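# Pin cable end under gripper finger holding reel aloft

## Task

Close one gripper on the reel so that one of its fingers pins the cable down at a spot close to one of the cable's ends. Declare completion only while that single grip keeps the reel steady and well above the table, with the other arm away from both reel and cable, holding nothing, and touching the holding arm no more than lightly.

## Robot and tools

Robot: two 6-joint arms, left_arm and right_arm, each ending in a parallel two-finger gripper. Bases in the scene frame: left_arm at (+0.038, +0.373, 0) m, quat_wxyz (+1.000, 0, 0, -0.020); right_arm at (-0.009, -0.309, 0) m, quat_wxyz (+1.000, 0, 0, +0.030). The names are labels, not image sides.

Frame: one shared scene frame. Origin on the tabletop midway between the arms, +x out over the table, +z up, left_arm on the +y side. Positions in metres, orientations as quaternions written w first (qw, qx, qy, qz). In the gripper's own frame the fingers extend along +z and separate along y. end_effector_position is the point between the pads, roughly 1 cm short of the fingertips. Reported hand positions can be somewhat wrong, more so at long reach.

The 16-number row (used by both motion tools): left_arm x, y, z, qw, qx, qy, qz, opening, then right_arm x, y, z, qw, qx, qy, qz, opening. Always all 16, even if one arm is idle. x, y, z and the quaternion are an absolute target pose for that gripper in the scene frame, not an offset. Opening runs from -1 (closed) to +1 (fully open, 0.094 m); between the ends it maps to the grip_measured scale. To hold an object command about 0.03 below the current grip_measured; a smaller gap gives a gentler hold. To keep an arm still, resend exactly the pose from the last result taken before it stopped moving, plus the opening it should keep. To keep an orientation fixed, repeat the same quaternion in every row rather than copying a possibly drifted reported one.

execute_actions(actions): a list of actions; each action is a list of up to 15 rows, each row applied for one 1/30 s step; if fewer than 15 rows, the last row repeats to fill 15 steps. An empty list just returns state and images. Any target more than 0.6 m from that gripper's current position along any of its own axes gets the action rejected for both arms; a malformed action, or a first action failing that check against the latest reported state, rejects the whole call with no motion.

move(target, speed, blocking): target is one 16-number row as above. Each gripper travels a straight line toward its pose, all finishing together, lasting 0.5 to 10 s (cut off at 10 s even if short). speed is the path's top speed in m/s, 0.002 to 0.5, default 0.25; rotation capped at twice that in rad/s. Openings are sent at the start. Paths ignore obstacles and the other arm; grippers lag, wander, and can exceed speed, especially with a straight arm. Faster contact hits harder, and targets set deeper past a contact push harder. blocking=false returns after 0.5 s while motion continues; then use wait(0) or stop before any further execute_actions or move.

wait(seconds): 0 to 10; robot keeps its last command; ends early if a running move finishes. stop(): brakes a running move (needs stopping room; fingers keep moving). zoom_image(camera, region): region [x0, y0, x1, y1] in pixels of that camera's last image, top-left origin, at most 504 by 504. Cameras: cam_head_left, cam_head_right, cam_high, cam_low (504x504), cam_left_wrist, cam_right_wrist (616x616, fisheye). read_manual(section): only "licences"; no motion. finished_scene(scene): integer 1 to 2, ends the current scene irreversibly; call it only once the goal holds steadily.

Controller behaviour: each step the commanded pose is clamped to within 70 mm and 16 degrees of the measured one, then solved by damped inverse kinematics, favouring position over orientation. Distant targets take several actions, and after an action an arm only reaches its last clamped pose, so keep sending the remainder. Joint friction may leave the hand up to about 31 mm off, and very small commands may do nothing. Elbows never fully straighten. Joint ranges (rad), base to hand: waist -2.618 to 3.054, shoulder 0.000 to 3.142, elbow 0.000 to 3.142, wrist pitch -1.571 to 1.571, wrist yaw -1.571 to 1.571, wrist roll -2.094 to 2.094.

Reading results: the state line gives each gripper's position and quaternion. grip_measured is finger opening on the command scale (may be off by about 1 mm); the last Joint positions value is the opening in metres. Hand target lines show the pose each arm is currently driven toward. 'pose unreachable' means the clearance check altered or blocked that arm's command. The move: line states the ending (done, off_target, moving, held, fault), any limits (paced = pose clipped; held = a check blocked steps, after which the arm may surge faster than speed), and each gripper's distance to its pose; if only one arm is named, the other finished fine. Joint torques are raw, offset, noisy drive outputs. MOTOR HOT appears from 75 °C; at 90 °C the arm is halted 10 s; at 100 °C it goes limp and drops. FAULT lines mark stops.

Avoid: pushing anything off the table, arm-to-arm collisions or hard pressing, dropping or slipping the reel, slamming contacts, long heavy holds that overheat motors. Loose objects may occasionally be nudged by an outside push. Pad force is roughly 50 to 62 N, weaker on thin parts under about 2 mm, such as the cable.

Each tool is called after "Call:" as name([rows], argument=value, ...), one row to a line, values as JSON.

## Session

Call:
execute_actions(actions=[])

Scene clock: 0.00 s.
left_arm: end_effector_position=(+0.1820, +0.6933, +0.1383) grip_measured=+1.000 end_effector_quat_wxyz=(-0.226, +0.950, -0.116, +0.183) | right_arm: end_effector_position=(+0.4256, -0.0529, +0.2496) grip_measured=+1.000 end_effector_quat_wxyz=(+0.553, -0.389, +0.530, +0.511)
Joint positions: left_arm=[ 1.323  1.407  1.052 -0.689  0.277 -1.69   0.094] | right_arm=[ 0.157  2.03   1.165  1.195 -1.142  0.415  0.094]
Joint velocities: left_arm=[ 0.002  0.002  0.002 -0.007 -0.007  0.037  0.   ] | right_arm=[ 0.012 -0.012 -0.017 -0.139 -0.066 -0.081  0.   ]
Joint torques (N m, as the arm reports them, + toward a larger angle): no reading
Hand target (left_arm): +0.182, +0.693, +0.138; -0.226, +0.950, -0.116, +0.183
Hand target (right_arm): +0.426, -0.053, +0.250; +0.553, -0.389, +0.530, +0.511

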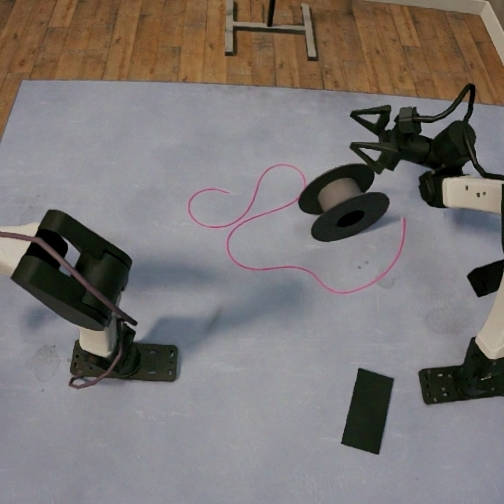

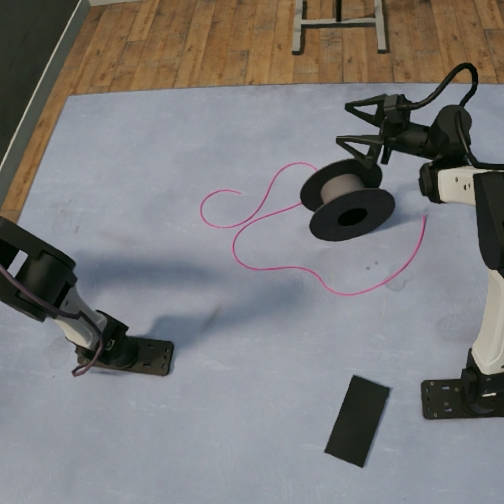

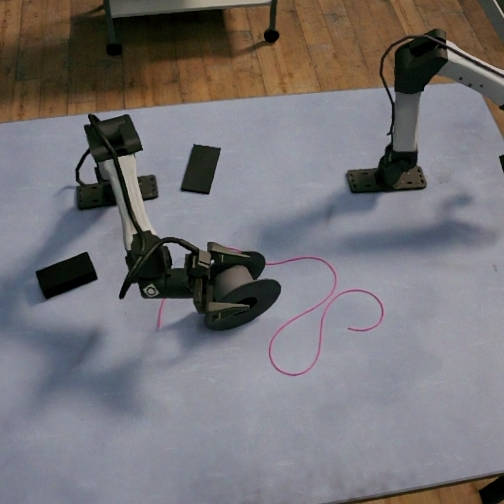

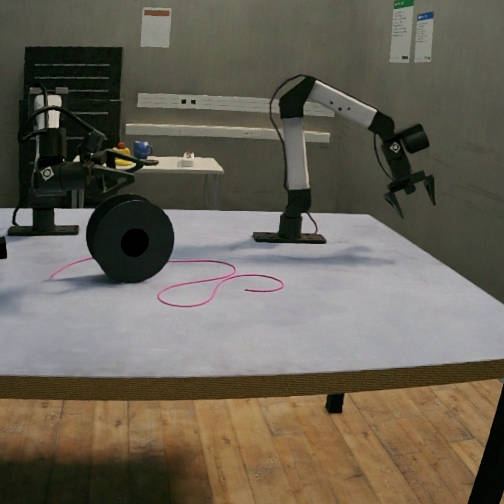

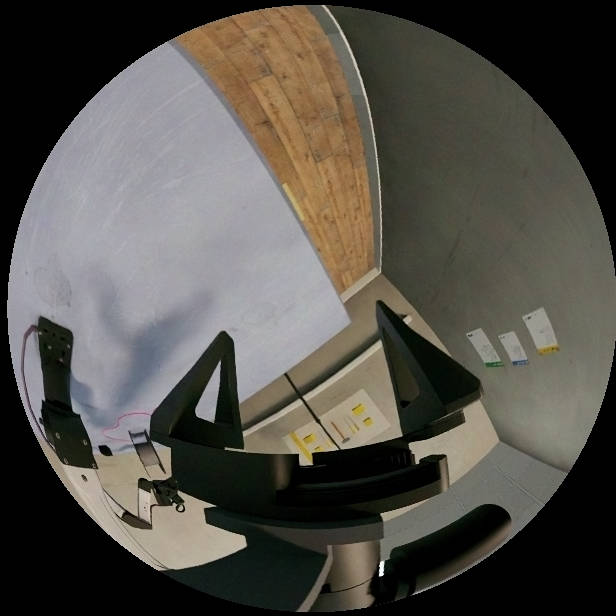

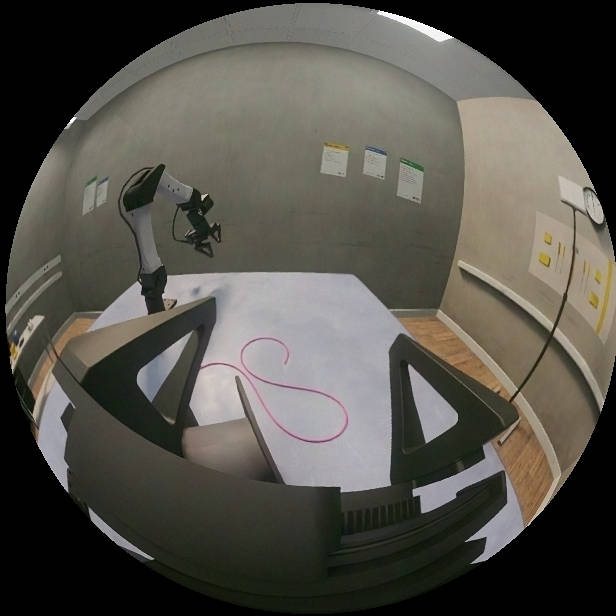

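Call:
move(target=[0.25,0.3,0.3,0,0,1,0,1,0.38,-0.25,0.3,0.3,-0.2,0.9,0.25,1], speed=0.4)

Call:
move(target=[0.25,0.3,0.3,0,0,1,0,1,0.38,-0.26,0.09,0,0,1,0,0.2], speed=0.3)

Scene clock: 38.40 s.
left_arm: end_effector_position=(+0.2473, +0.2897, +0.2986) grip_measured=+1.000 end_effector_quat_wxyz=(+0.209, -0.021, +0.971, -0.111) | right_arm: end_effector_position=(+0.3790, -0.2467, +0.2942) grip_measured=+1.000 end_effector_quat_wxyz=(+0.289, -0.206, +0.901, +0.249)
Joint positions: left_arm=[-0.293  1.174  1.622 -1.545  0.061 -0.39   0.094] | right_arm=[-0.172  1.709  1.908 -1.308 -0.658 -0.402  0.094]
Joint velocities: left_arm=[-0.017  0.007  0.012 -0.051 -0.095 -0.081  0.   ] | right_arm=[-0.017  0.002 -0.002  0.037 -0.022  0.022  0.   ]
Joint torques (N m, as the arm reports them, + toward a larger angle): left_arm=[-0.38 -0.18  8.25  1.15 -0.14  0.06] | right_arm=[-0.95 -5.95  7.6   1.11 -0.32 -0.16]
Hand target (left_arm): +0.249, +0.289, +0.299; +0.206, -0.012, +0.973, -0.103
Hand target (right_arm): +0.383, -0.253, +0.299; +0.298, -0.204, +0.901, +0.242
Off the commanded pose (left_arm): 0.011 m, 27 deg; orientation clipped at the last step of the last action.
Off the commanded pose (right_arm): 0.007 m, 1 deg.
joint sent to its limit (left arm) — the command would take joint 4 (wrist pitch) past its lower limit, so that joint was sent only as far as its limit.
move: off_target (left_arm); limits=paced
camera_calibration (this result's frames):
cam_left_wrist: T_world_to_cam=[[-0.213247, -0.956119, 0.200904, 0.260722], [-0.881783, 0.276897, 0.38182, 0.0450866], [-0.420695, -0.095732, -0.902137, 0.519516], [0, 0, 0, 1]] pos_world=[0.313913, 0.286532, 0.399079]
cam_right_wrist: T_world_to_cam=[[0.678748, -0.708, -0.195031, -0.375124], [-0.733915, -0.663324, -0.146186, 0.172404], [-0.0258693, 0.24236, -0.969842, 0.445735], [0, 0, 0, 1]] pos_world=[0.392676, -0.259256, 0.384334]

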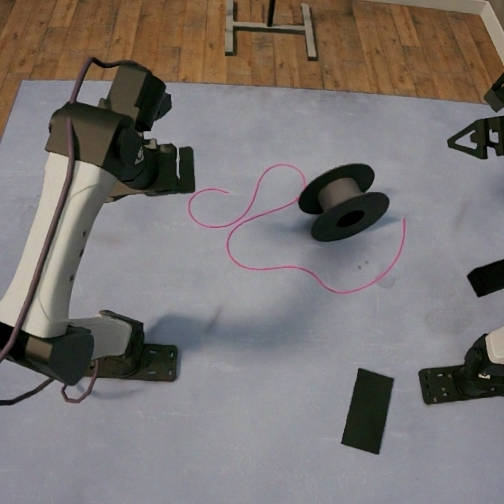

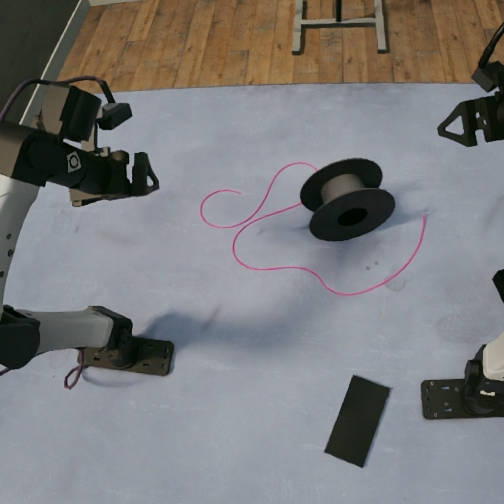

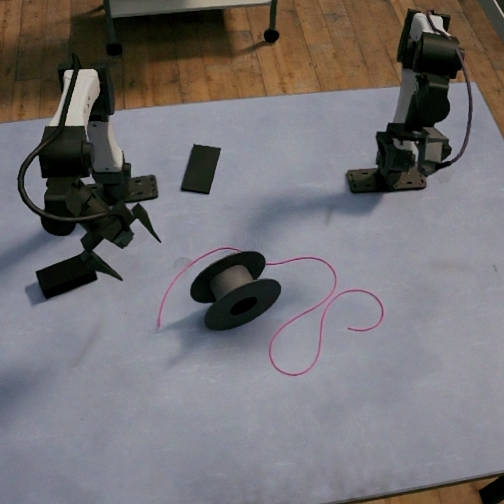

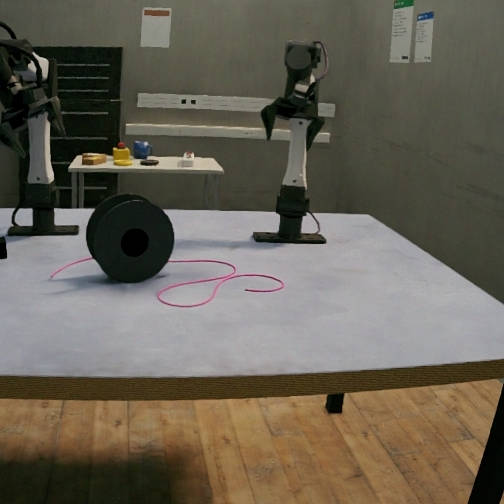

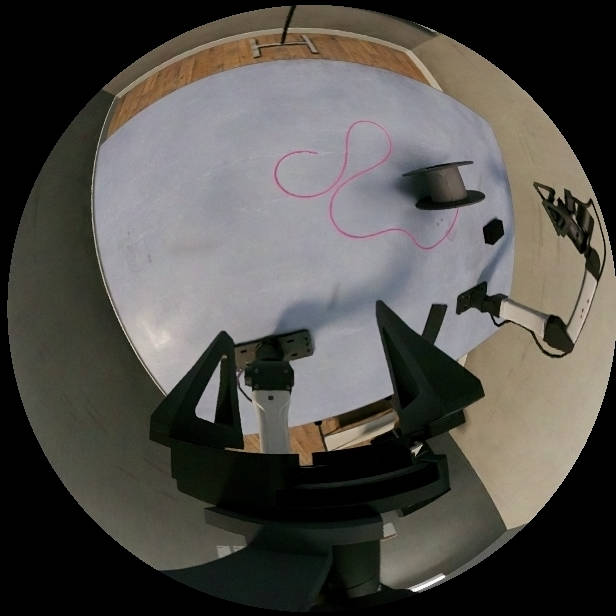

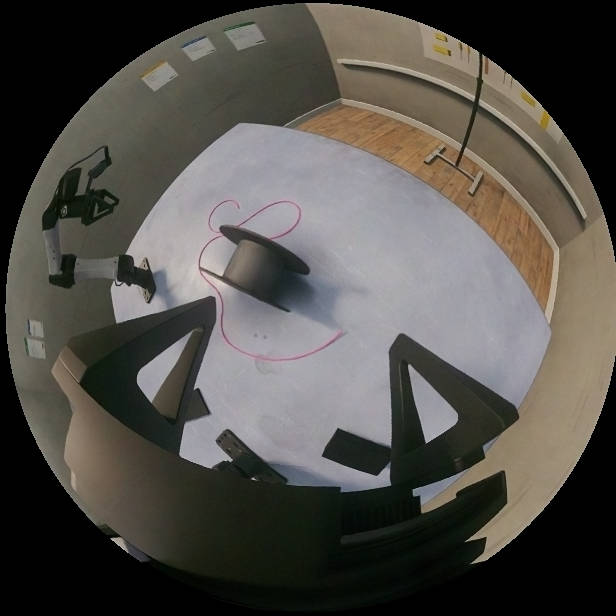

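Scene clock: 40.47 s.
left_arm: end_effector_position=(+0.2498, +0.2964, +0.2983) grip_measured=+1.000 end_effector_quat_wxyz=(+0.217, -0.004, +0.972, -0.091) | right_arm: end_effector_position=(+0.3800, -0.2618, +0.0840) grip_measured=+0.202 end_effector_quat_wxyz=(-0.003, -0.001, +1.000, +0.006)
Joint positions: left_arm=[-0.285  1.174  1.622 -1.545  0.031 -0.339  0.094] | right_arm=[ 0.055  2.048  1.736 -1.264 -0.012  0.113  0.056]
Joint velocities: left_arm=[ 0.002  0.007 -0.022  0.051  0.007  0.022  0.   ] | right_arm=[-0.007  0.002 -0.012 -0.081 -0.051  0.051  0.001]
Joint torques (N m, as the arm reports them, + toward a larger angle): left_arm=[ 0.65 -1.25  7.76  1.14 -0.14  0.05] | right_arm=[ 0.93 -9.51  6.46  0.24  0.07 -0.05]
Hand target (left_arm): +0.250, +0.300, +0.299; +0.217, -0.004, +0.973, -0.082
Hand target (right_arm): +0.381, -0.259, +0.088; +0.001, -0.002, +1.000, +0.002
Off the commanded pose (left_arm): 0.004 m, 27 deg; orientation clipped at the last step of the last action.
Off the commanded pose (right_arm): 0.006 m, 1 deg.
joint sent to its limit (left arm) — the command would take joint 4 (wrist pitch) past its lower limit, so that joint was sent only as far as its limit.
move: off_target (left_arm); limits=paced
camera_calibration (this result's frames):
cam_left_wrist: T_world_to_cam=[[-0.238477, -0.95917, 0.152061, 0.289483], [-0.88239, 0.279405, 0.378579, 0.0458673], [-0.405608, -0.0438954, -0.912993, 0.505114], [0, 0, 0, 1]] pos_world=[0.314386, 0.28702, 0.399782]
cam_right_wrist: T_world_to_cam=[[0.226403, -0.973467, -0.0332084, -0.338628], [-0.786207, -0.202765, 0.58375, 0.211558], [-0.574995, -0.106054, -0.811254, 0.349728], [0, 0, 0, 1]] pos_world=[0.444087, -0.249656, 0.148976]

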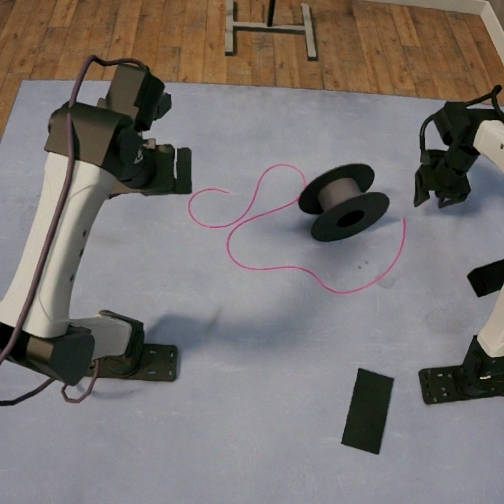

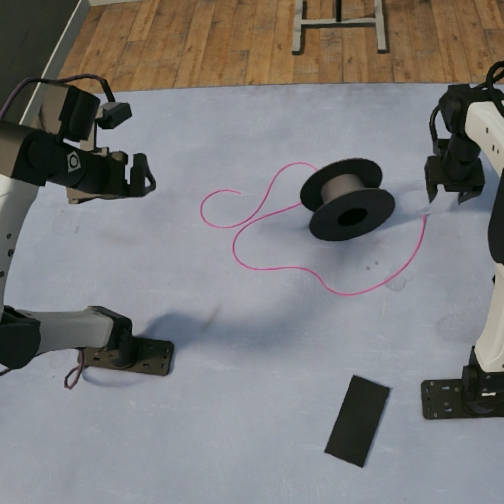

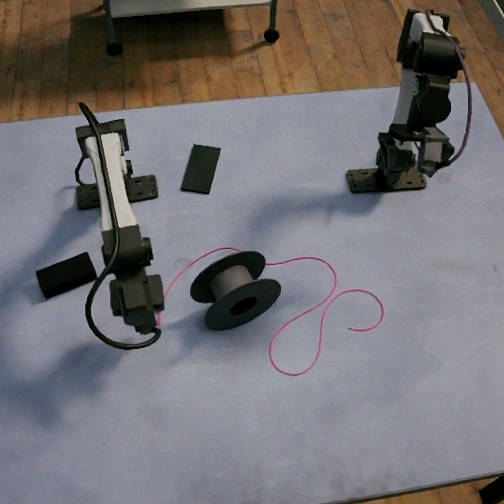

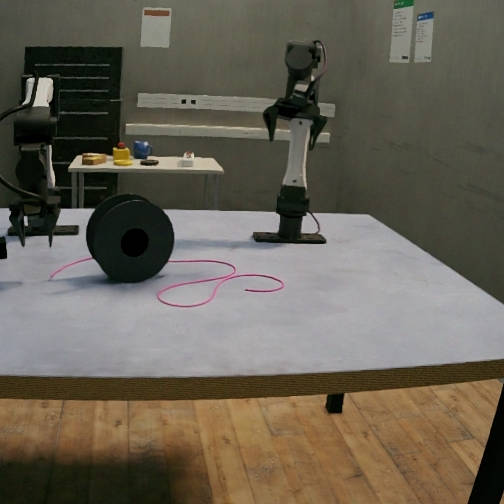

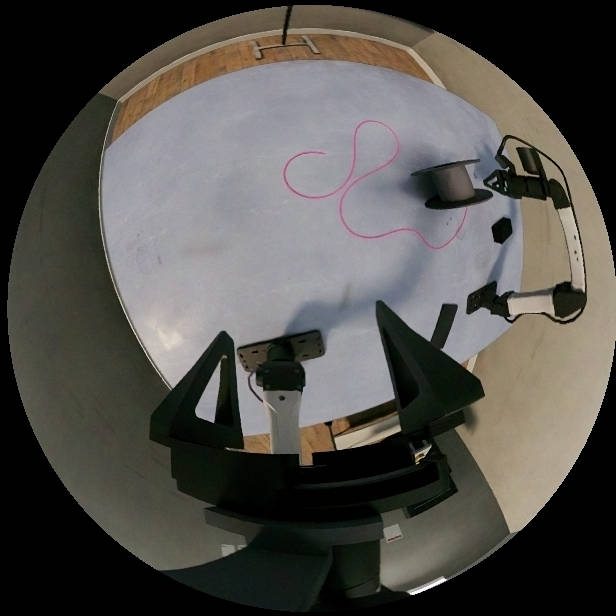

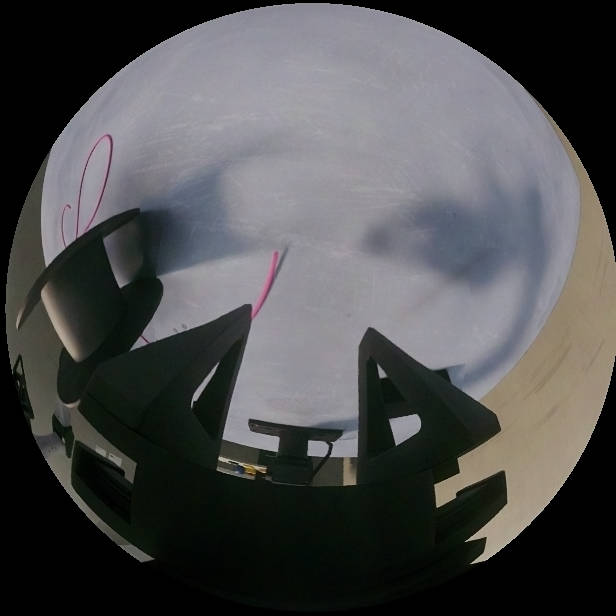

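Call:
move(target=[0.25,0.3,0.3,0.217,0,0.972,-0.09,1,0.368,-0.23,0.013,0,0,1,0,0], speed=0.1)

Scene clock: 50.17 s.
left_arm: end_effector_position=(+0.2509, +0.2998, +0.2983) grip_measured=+1.000 end_effector_quat_wxyz=(+0.218, -0.001, +0.972, -0.086) | right_arm: end_effector_position=(+0.3700, -0.2316, +0.0170) grip_measured=+0.002 end_effector_quat_wxyz=(+0.001, +0.002, +1.000, +0.005)
Joint positions: left_arm=[-0.269  1.174  1.622 -1.545  0.031 -0.318  0.094] | right_arm=[ 0.137  2.073  1.502 -0.996 -0.01   0.2    0.047]
Joint velocities: left_arm=[ 0.002 -0.007 -0.007 -0.022  0.007  0.051  0.   ] | right_arm=[-0.007 -0.012 -0.007 -0.007  0.037 -0.051  0.001]
Joint torques (N m, as the arm reports them, + toward a larger angle): left_arm=[ 0.82 -1.69  7.61  1.17  0.11  0.05] | right_arm=[ 0.91 -9.23  4.31  0.46  0.09  0.01]
Hand target (left_arm): +0.250, +0.300, +0.300; +0.217, +0.000, +0.972, -0.090
Hand target (right_arm): +0.368, -0.229, +0.013; +0.000, -0.000, +1.000, +0.001
Off the commanded pose (left_arm): 0.002 m, 0 deg.
Off the commanded pose (right_arm): 0.005 m, 1 deg.
move: done
camera_calibration (this result's frames):
cam_left_wrist: T_world_to_cam=[[-0.241757, -0.95984, 0.142343, 0.296932], [-0.88299, 0.278441, 0.377887, 0.0466232], [-0.402345, -0.0343303, -0.914844, 0.502611], [0, 0, 0, 1]] pos_world=[0.315176, 0.28928, 0.399927]
cam_right_wrist: T_world_to_cam=[[0.221452, -0.9747, -0.0303172, -0.307723], [-0.791738, -0.197859, 0.577929, 0.252244], [-0.569306, -0.103981, -0.815523, 0.29128], [0, 0, 0, 1]] pos_world=[0.433685, -0.219741, 0.0824366]

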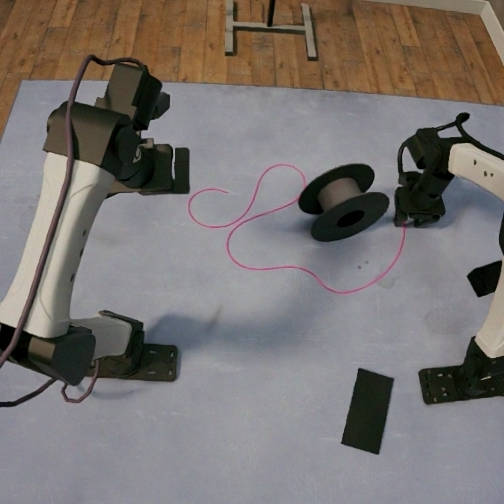

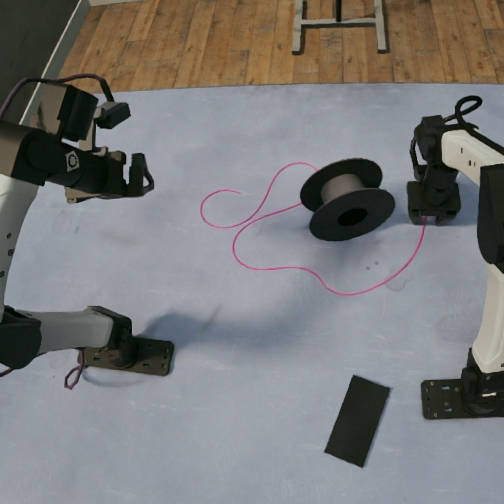

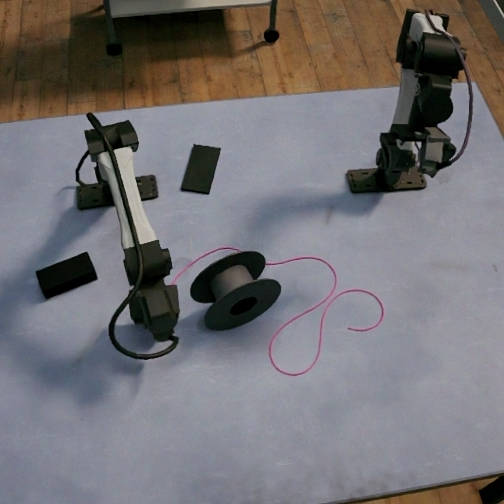

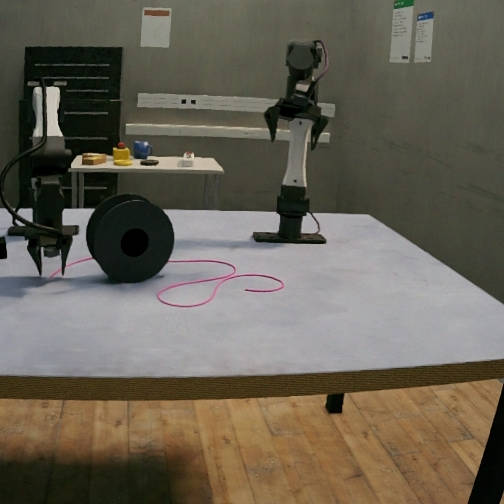

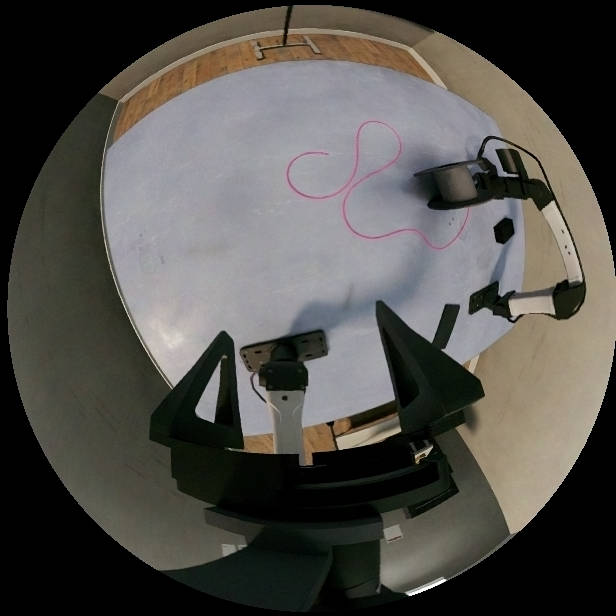

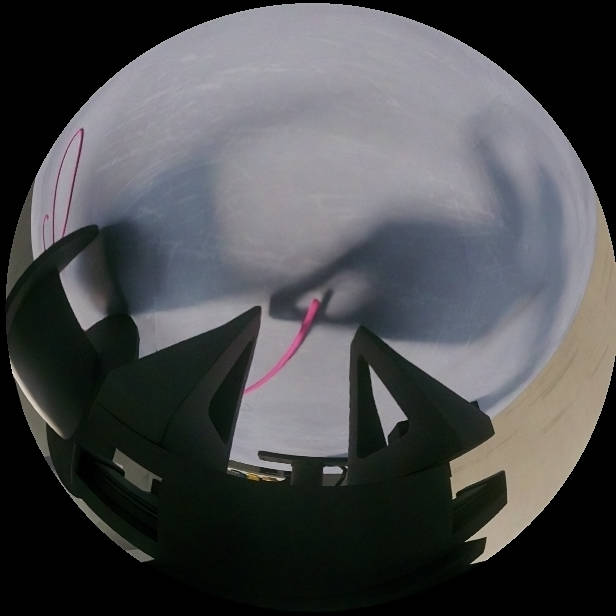

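Call:
move(target=[0.25,0.3,0.3,0.217,0,0.972,-0.09,1,0.358,-0.227,0.002,0,0,1,0,-0.3], speed=0.05)

Call:
move(target=[0.25,0.3,0.3,0.217,0,0.972,-0.09,1,0.358,-0.227,0.002,0,0,1,0,-1])

Call:
move(target=[0.25,0.3,0.3,0.217,0,0.972,-0.09,1,0.33,-0.22,0.12,0,0,1,0,-1], speed=0.15)

Scene clock: 58.47 s.
left_arm: end_effector_position=(+0.2509, +0.2998, +0.2983) grip_measured=+1.000 end_effector_quat_wxyz=(+0.218, -0.001, +0.972, -0.086) | right_arm: end_effector_position=(+0.3668, -0.2316, +0.0107) grip_measured=-0.299 end_effector_quat_wxyz=(+0.010, +0.004, +1.000, -0.000)
Joint positions: left_arm=[-0.269  1.174  1.622 -1.545  0.031 -0.318  0.094] | right_arm=[ 0.145  2.057  1.45  -0.945  0.004  0.212  0.033]
Joint velocities: left_arm=[-0.002 -0.002 -0.017 -0.051 -0.022  0.022  0.   ] | right_arm=[-0.027  0.017 -0.002  0.007 -0.007  0.066  0.   ]
Joint torques (N m, as the arm reports them, + toward a larger angle): left_arm=[ 0.85 -1.72  7.55  1.18  0.12  0.03] | right_arm=[ 1.14 -9.    2.8   0.57 -0.07  0.01]
Hand target (left_arm): +0.250, +0.300, +0.300; +0.217, -0.000, +0.972, -0.090
Hand target (right_arm): +0.358, -0.227, +0.002; -0.000, +0.000, +1.000, +0.000
Off the commanded pose (left_arm): 0.002 m, 0 deg.
Off the commanded pose (right_arm): 0.013 m, 1 deg.
move: off_target (right_arm)
camera_calibration (this result's frames):
cam_left_wrist: T_world_to_cam=[[-0.241757, -0.95984, 0.142343, 0.296932], [-0.88299, 0.278441, 0.377887, 0.0466232], [-0.402345, -0.0343303, -0.914844, 0.502611], [0, 0, 0, 1]] pos_world=[0.315176, 0.28928, 0.399927]
cam_right_wrist: T_world_to_cam=[[0.218371, -0.975735, -0.0159988, -0.306446], [-0.802767, -0.188934, 0.56557, 0.259597], [-0.554869, -0.110661, -0.824545, 0.277606], [0, 0, 0, 1]] pos_world=[0.42935, -0.219243, 0.0771761]

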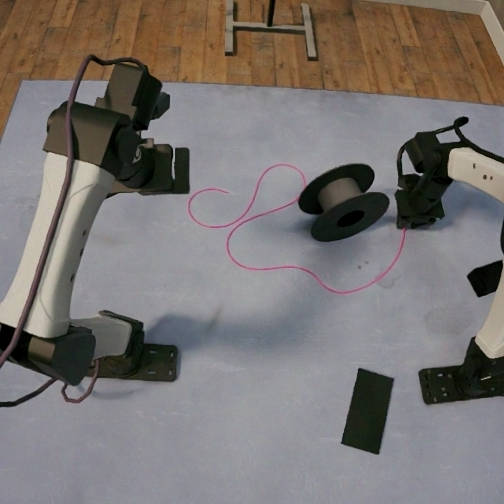

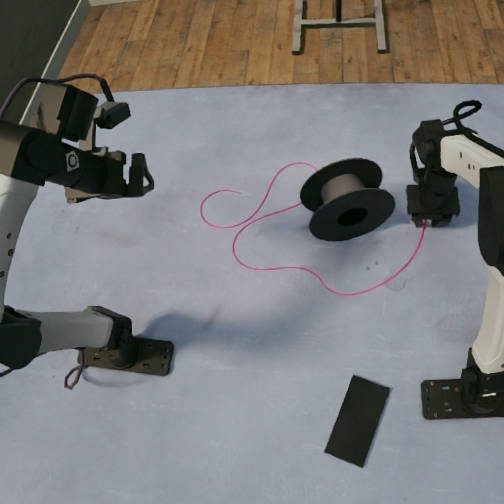

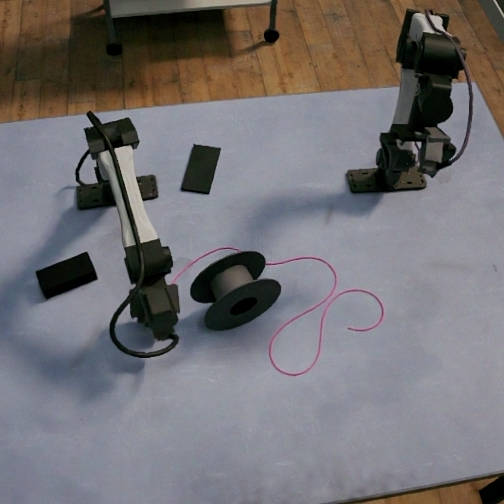

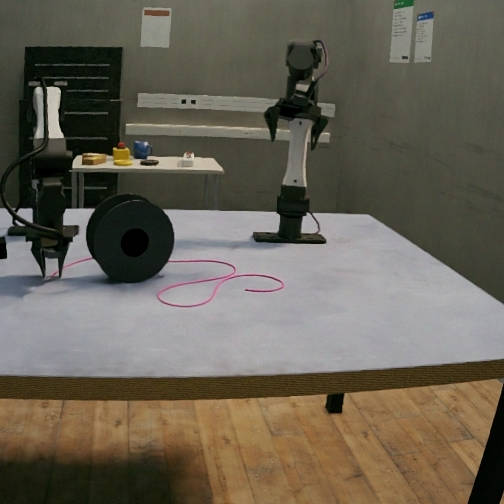

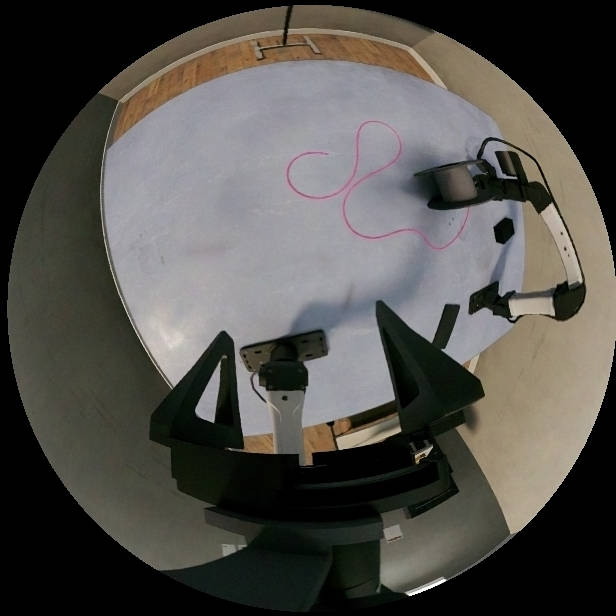

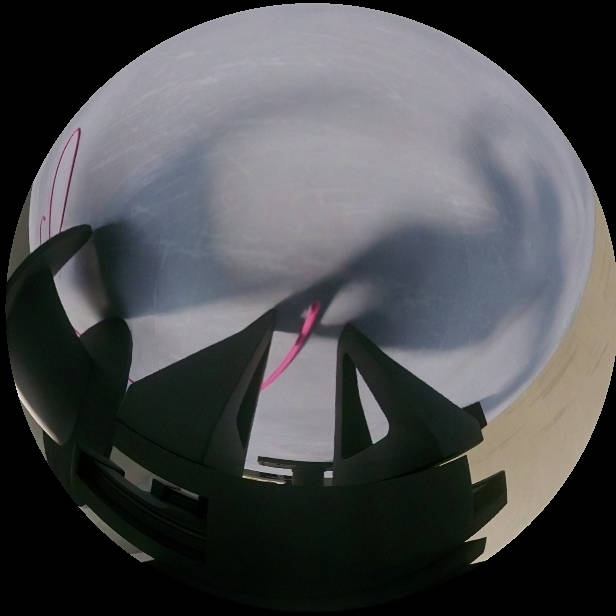

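Scene clock: 59.17 s.
left_arm: end_effector_position=(+0.2509, +0.2998, +0.2983) grip_measured=+1.000 end_effector_quat_wxyz=(+0.218, -0.001, +0.972, -0.086) | right_arm: end_effector_position=(+0.3670, -0.2323, +0.0109) grip_measured=-0.981 end_effector_quat_wxyz=(+0.010, +0.004, +1.000, -0.002)
Joint positions: left_arm=[-0.269  1.174  1.622 -1.545  0.031 -0.318  0.094] | right_arm=[ 0.145  2.056  1.45  -0.945  0.008  0.212  0.001]
Joint velocities: left_arm=[ 0.007 -0.007 -0.002 -0.037  0.022 -0.022  0.   ] | right_arm=[ 0.002  0.022 -0.007 -0.037 -0.007 -0.11  -0.   ]
Joint torques (N m, as the arm reports them, + toward a larger angle): left_arm=[ 0.74 -1.67  7.54  1.19  0.11  0.05] | right_arm=[ 1.29 -8.96  2.68  0.54 -0.07 -0.02]
Hand target (left_arm): +0.250, +0.300, +0.300; +0.217, -0.000, +0.972, -0.090
Hand target (right_arm): +0.358, -0.227, +0.002; -0.000, -0.000, +1.000, -0.000
Off the commanded pose (left_arm): 0.002 m, 0 deg.
Off the commanded pose (right_arm): 0.014 m, 1 deg.
move: off_target (right_arm)
camera_calibration (this result's frames):
cam_left_wrist: T_world_to_cam=[[-0.241757, -0.95984, 0.142343, 0.296932], [-0.88299, 0.278441, 0.377887, 0.0466232], [-0.402345, -0.0343303, -0.914844, 0.502611], [0, 0, 0, 1]] pos_world=[0.315176, 0.28928, 0.399927]
cam_right_wrist: T_world_to_cam=[[0.217566, -0.975974, -0.0118127, -0.306971], [-0.803618, -0.185987, 0.565338, 0.260532], [-0.553953, -0.113506, -0.824775, 0.276755], [0, 0, 0, 1]] pos_world=[0.429464, -0.219727, 0.0773458]

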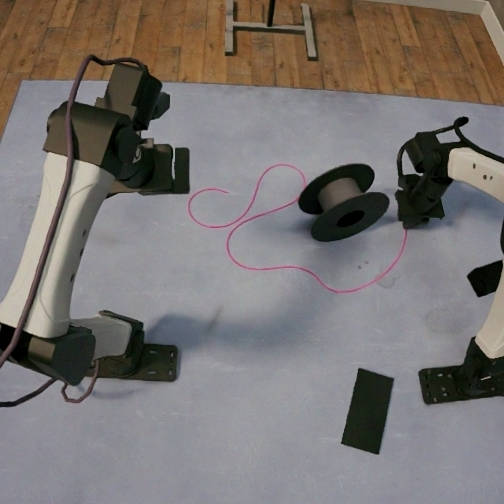

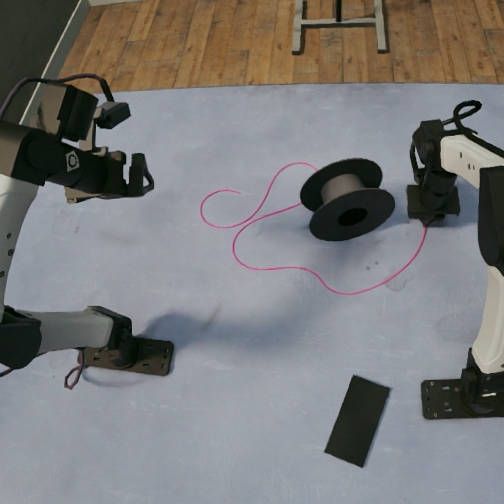

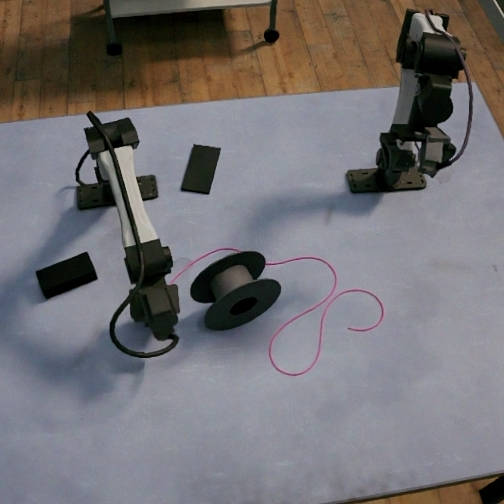

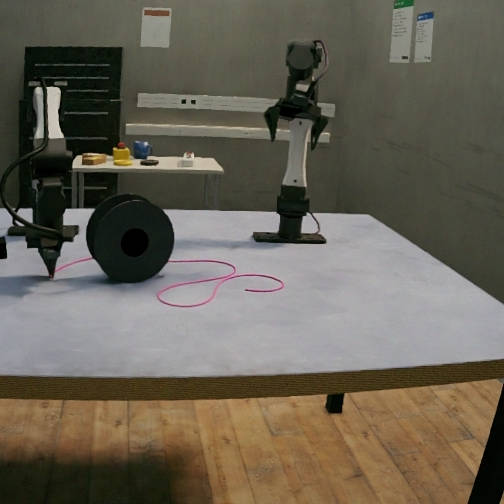

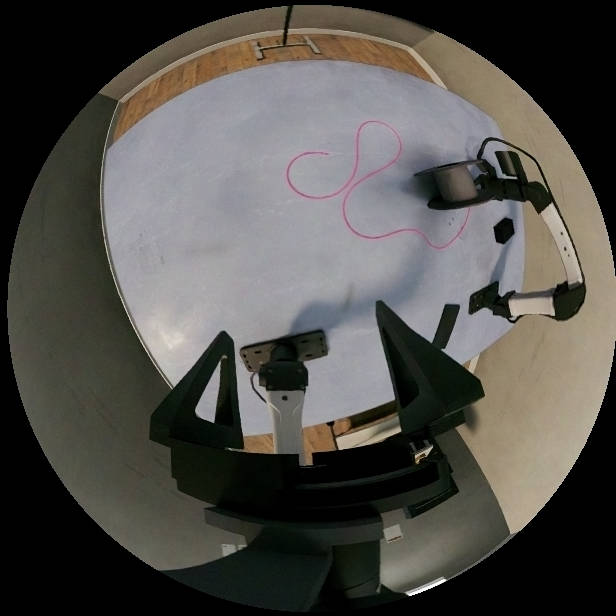

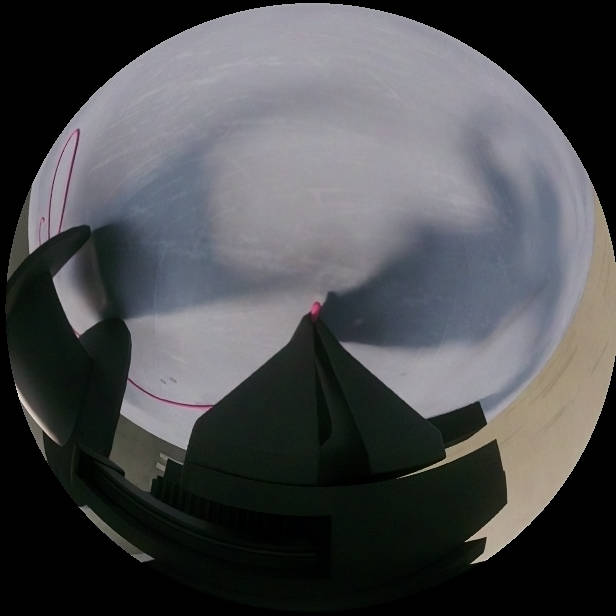

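Scene clock: 60.53 s.
left_arm: end_effector_position=(+0.2509, +0.2998, +0.2983) grip_measured=+1.000 end_effector_quat_wxyz=(+0.218, -0.001, +0.972, -0.086) | right_arm: end_effector_position=(+0.3276, -0.2265, +0.1104) grip_measured=-0.981 end_effector_quat_wxyz=(-0.012, +0.003, +1.000, -0.007)
Joint positions: left_arm=[-0.269  1.174  1.622 -1.545  0.031 -0.318  0.094] | right_arm=[ 0.183  1.88   1.606 -1.322  0.007  0.249  0.001]
Joint velocities: left_arm=[ 0.007  0.002 -0.012  0.037 -0.022  0.022  0.   ] | right_arm=[ 0.007 -0.002 -0.012 -0.051 -0.037 -0.051 -0.001]
Joint torques (N m, as the arm reports them, + toward a larger angle): left_arm=[ 0.85 -1.76  7.59  1.17  0.11  0.05] | right_arm=[ 1.08 -8.99  7.13  0.18 -0.07  0.01]
Hand target (left_arm): +0.250, +0.300, +0.300; +0.217, -0.000, +0.972, -0.090
Hand target (right_arm): +0.330, -0.220, +0.120; +0.000, -0.000, +1.000, +0.001
Off the commanded pose (left_arm): 0.002 m, 0 deg.
Off the commanded pose (right_arm): 0.012 m, 2 deg.
move: off_target (right_arm)
camera_calibration (this result's frames):
cam_left_wrist: T_world_to_cam=[[-0.241757, -0.95984, 0.142343, 0.296932], [-0.88299, 0.278441, 0.377887, 0.0466232], [-0.402345, -0.0343303, -0.914844, 0.502611], [0, 0, 0, 1]] pos_world=[0.315176, 0.28928, 0.399927]
cam_right_wrist: T_world_to_cam=[[0.218879, -0.97567, -0.0126726, -0.291832], [-0.777685, -0.182279, 0.601648, 0.161949], [-0.589319, -0.121833, -0.798661, 0.34448], [0, 0, 0, 1]] pos_world=[0.39283, -0.213243, 0.173988]

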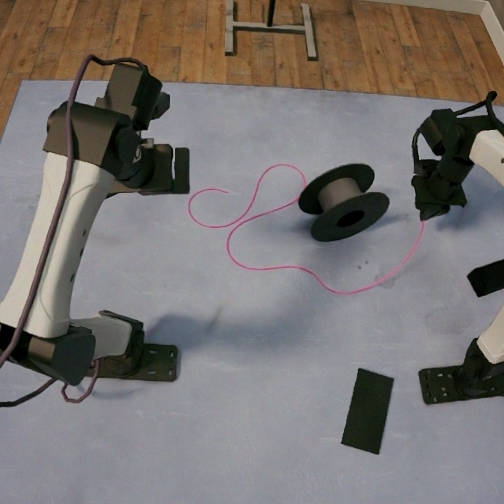

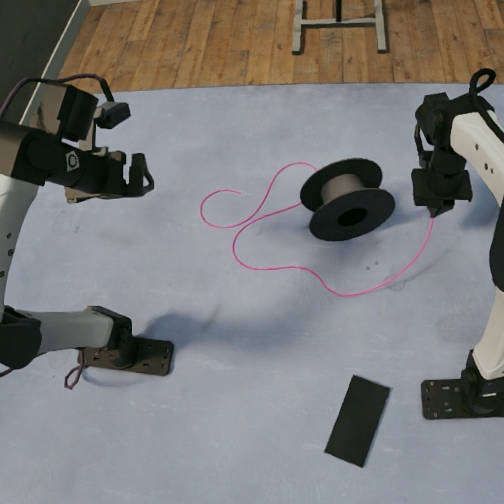

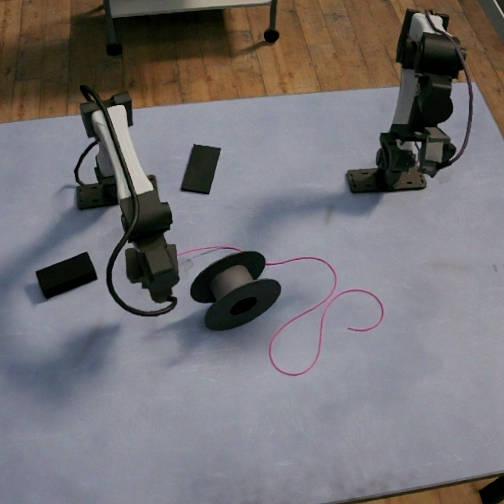

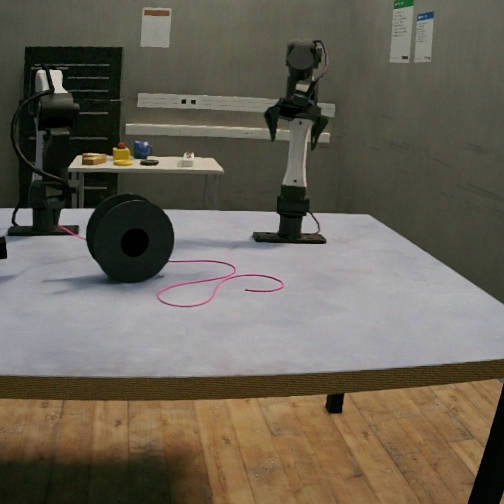

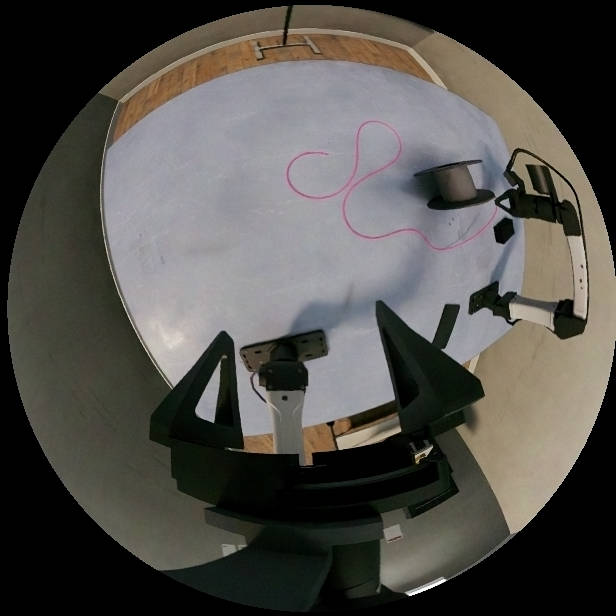

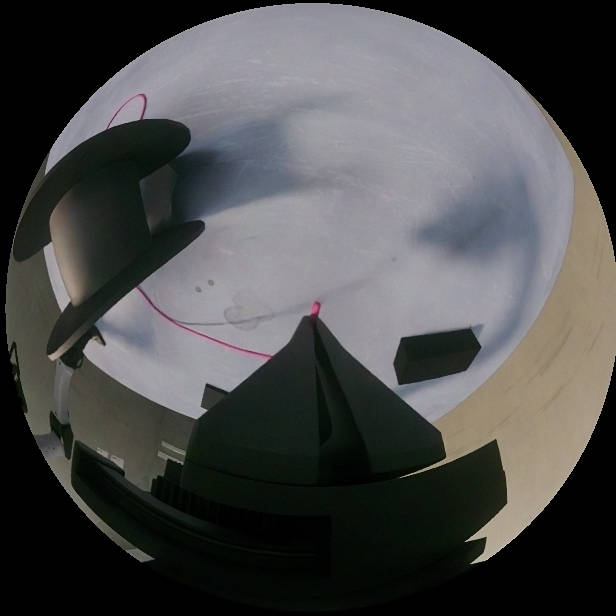

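Call:
move(target=[0.33,0.06,0.27,0.28,0.54,0.77,-0.196,1,0.325,-0.165,0.145,-0.177,0.56,0.799,0.124,-1], speed=0.25)

Scene clock: 81.37 s.
left_arm: end_effector_position=(+0.3275, +0.0641, +0.2719) grip_measured=+1.000 end_effector_quat_wxyz=(+0.284, +0.531, +0.774, -0.195) | right_arm: end_effector_position=(+0.3231, -0.1624, +0.1368) grip_measured=-0.981 end_effector_quat_wxyz=(-0.183, +0.554, +0.805, +0.110)
Joint positions: left_arm=[-0.649  1.653  1.761 -1.042  0.324  0.405  0.094] | right_arm=[ 0.161  1.981  1.786 -1.469 -0.421  1.406  0.001]
Joint velocities: left_arm=[-0.012 -0.012 -0.002 -0.007  0.037 -0.007  0.   ] | right_arm=[ 0.002 -0.012  0.007  0.007  0.022 -0.007 -0.001]
Joint torques (N m, as the arm reports them, + toward a larger angle): left_arm=[-0.34 -6.99  9.64  1.42  0.33  0.03] | right_arm=[ -0.93 -10.6    4.47   0.15  -0.31  -0.04]
Hand target (left_arm): +0.327, +0.058, +0.270; +0.280, +0.539, +0.769, -0.200
Hand target (right_arm): +0.324, -0.165, +0.144; -0.177, +0.560, +0.800, +0.123
Off the commanded pose (left_arm): 0.005 m, 1 deg.
Off the commanded pose (right_arm): 0.009 m, 2 deg.
move: done
camera_calibration (this result's frames):
cam_left_wrist: T_world_to_cam=[[-0.982363, -0.171739, -0.0739548, 0.343899], [-0.182199, 0.968083, 0.172101, -0.027978], [0.042038, 0.18254, -0.982299, 0.360057], [0, 0, 0, 1]] pos_world=[0.3176, 0.0204212, 0.383931]
cam_right_wrist: T_world_to_cam=[[-0.839426, -0.536446, -0.0871137, 0.195464], [-0.333449, 0.381797, 0.861999, 0.0667336], [-0.429157, 0.752633, -0.499368, 0.420102], [0, 0, 0, 1]] pos_world=[0.366619, -0.236805, 0.169288]

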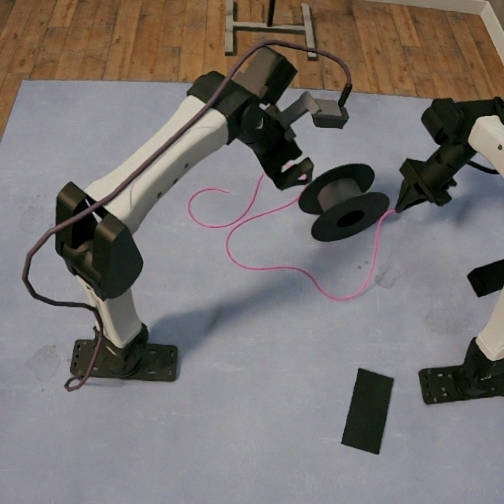

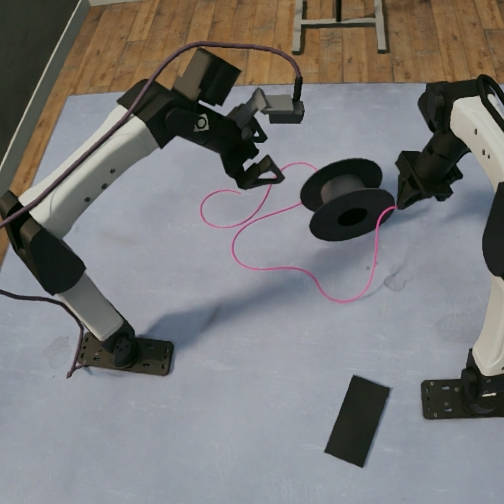

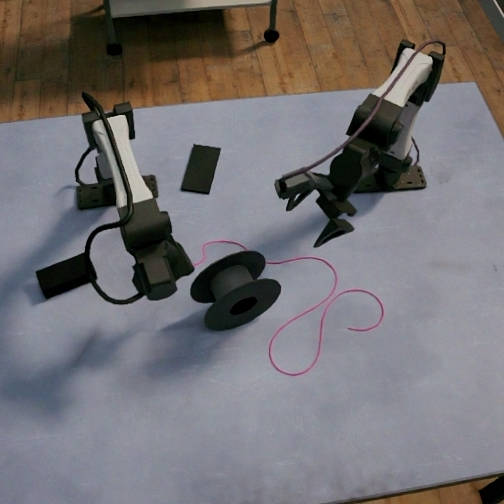

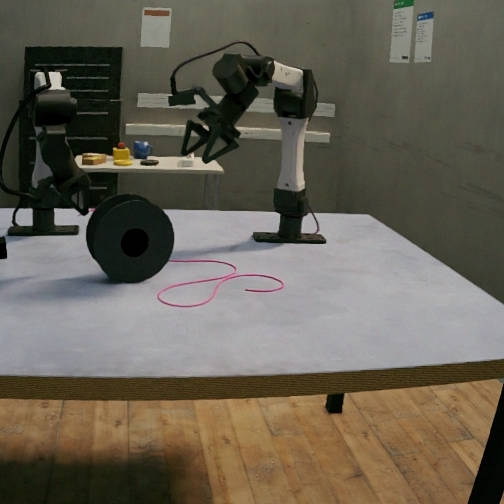

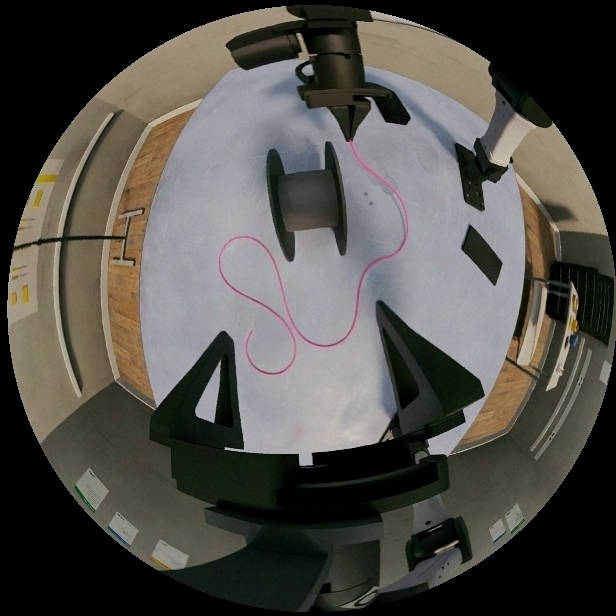

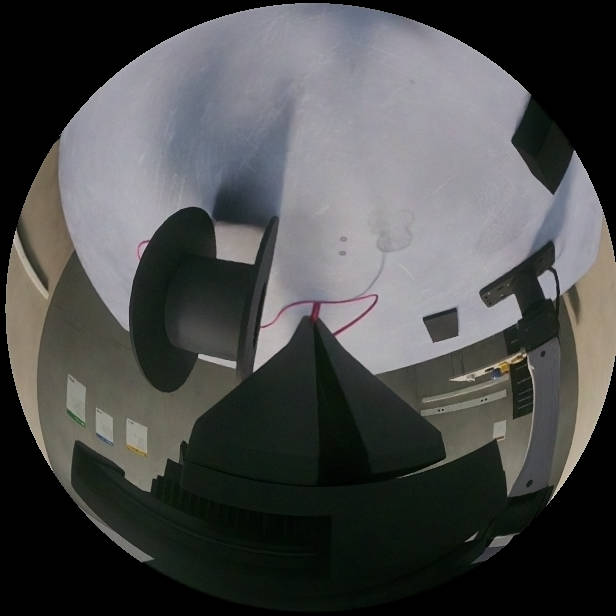

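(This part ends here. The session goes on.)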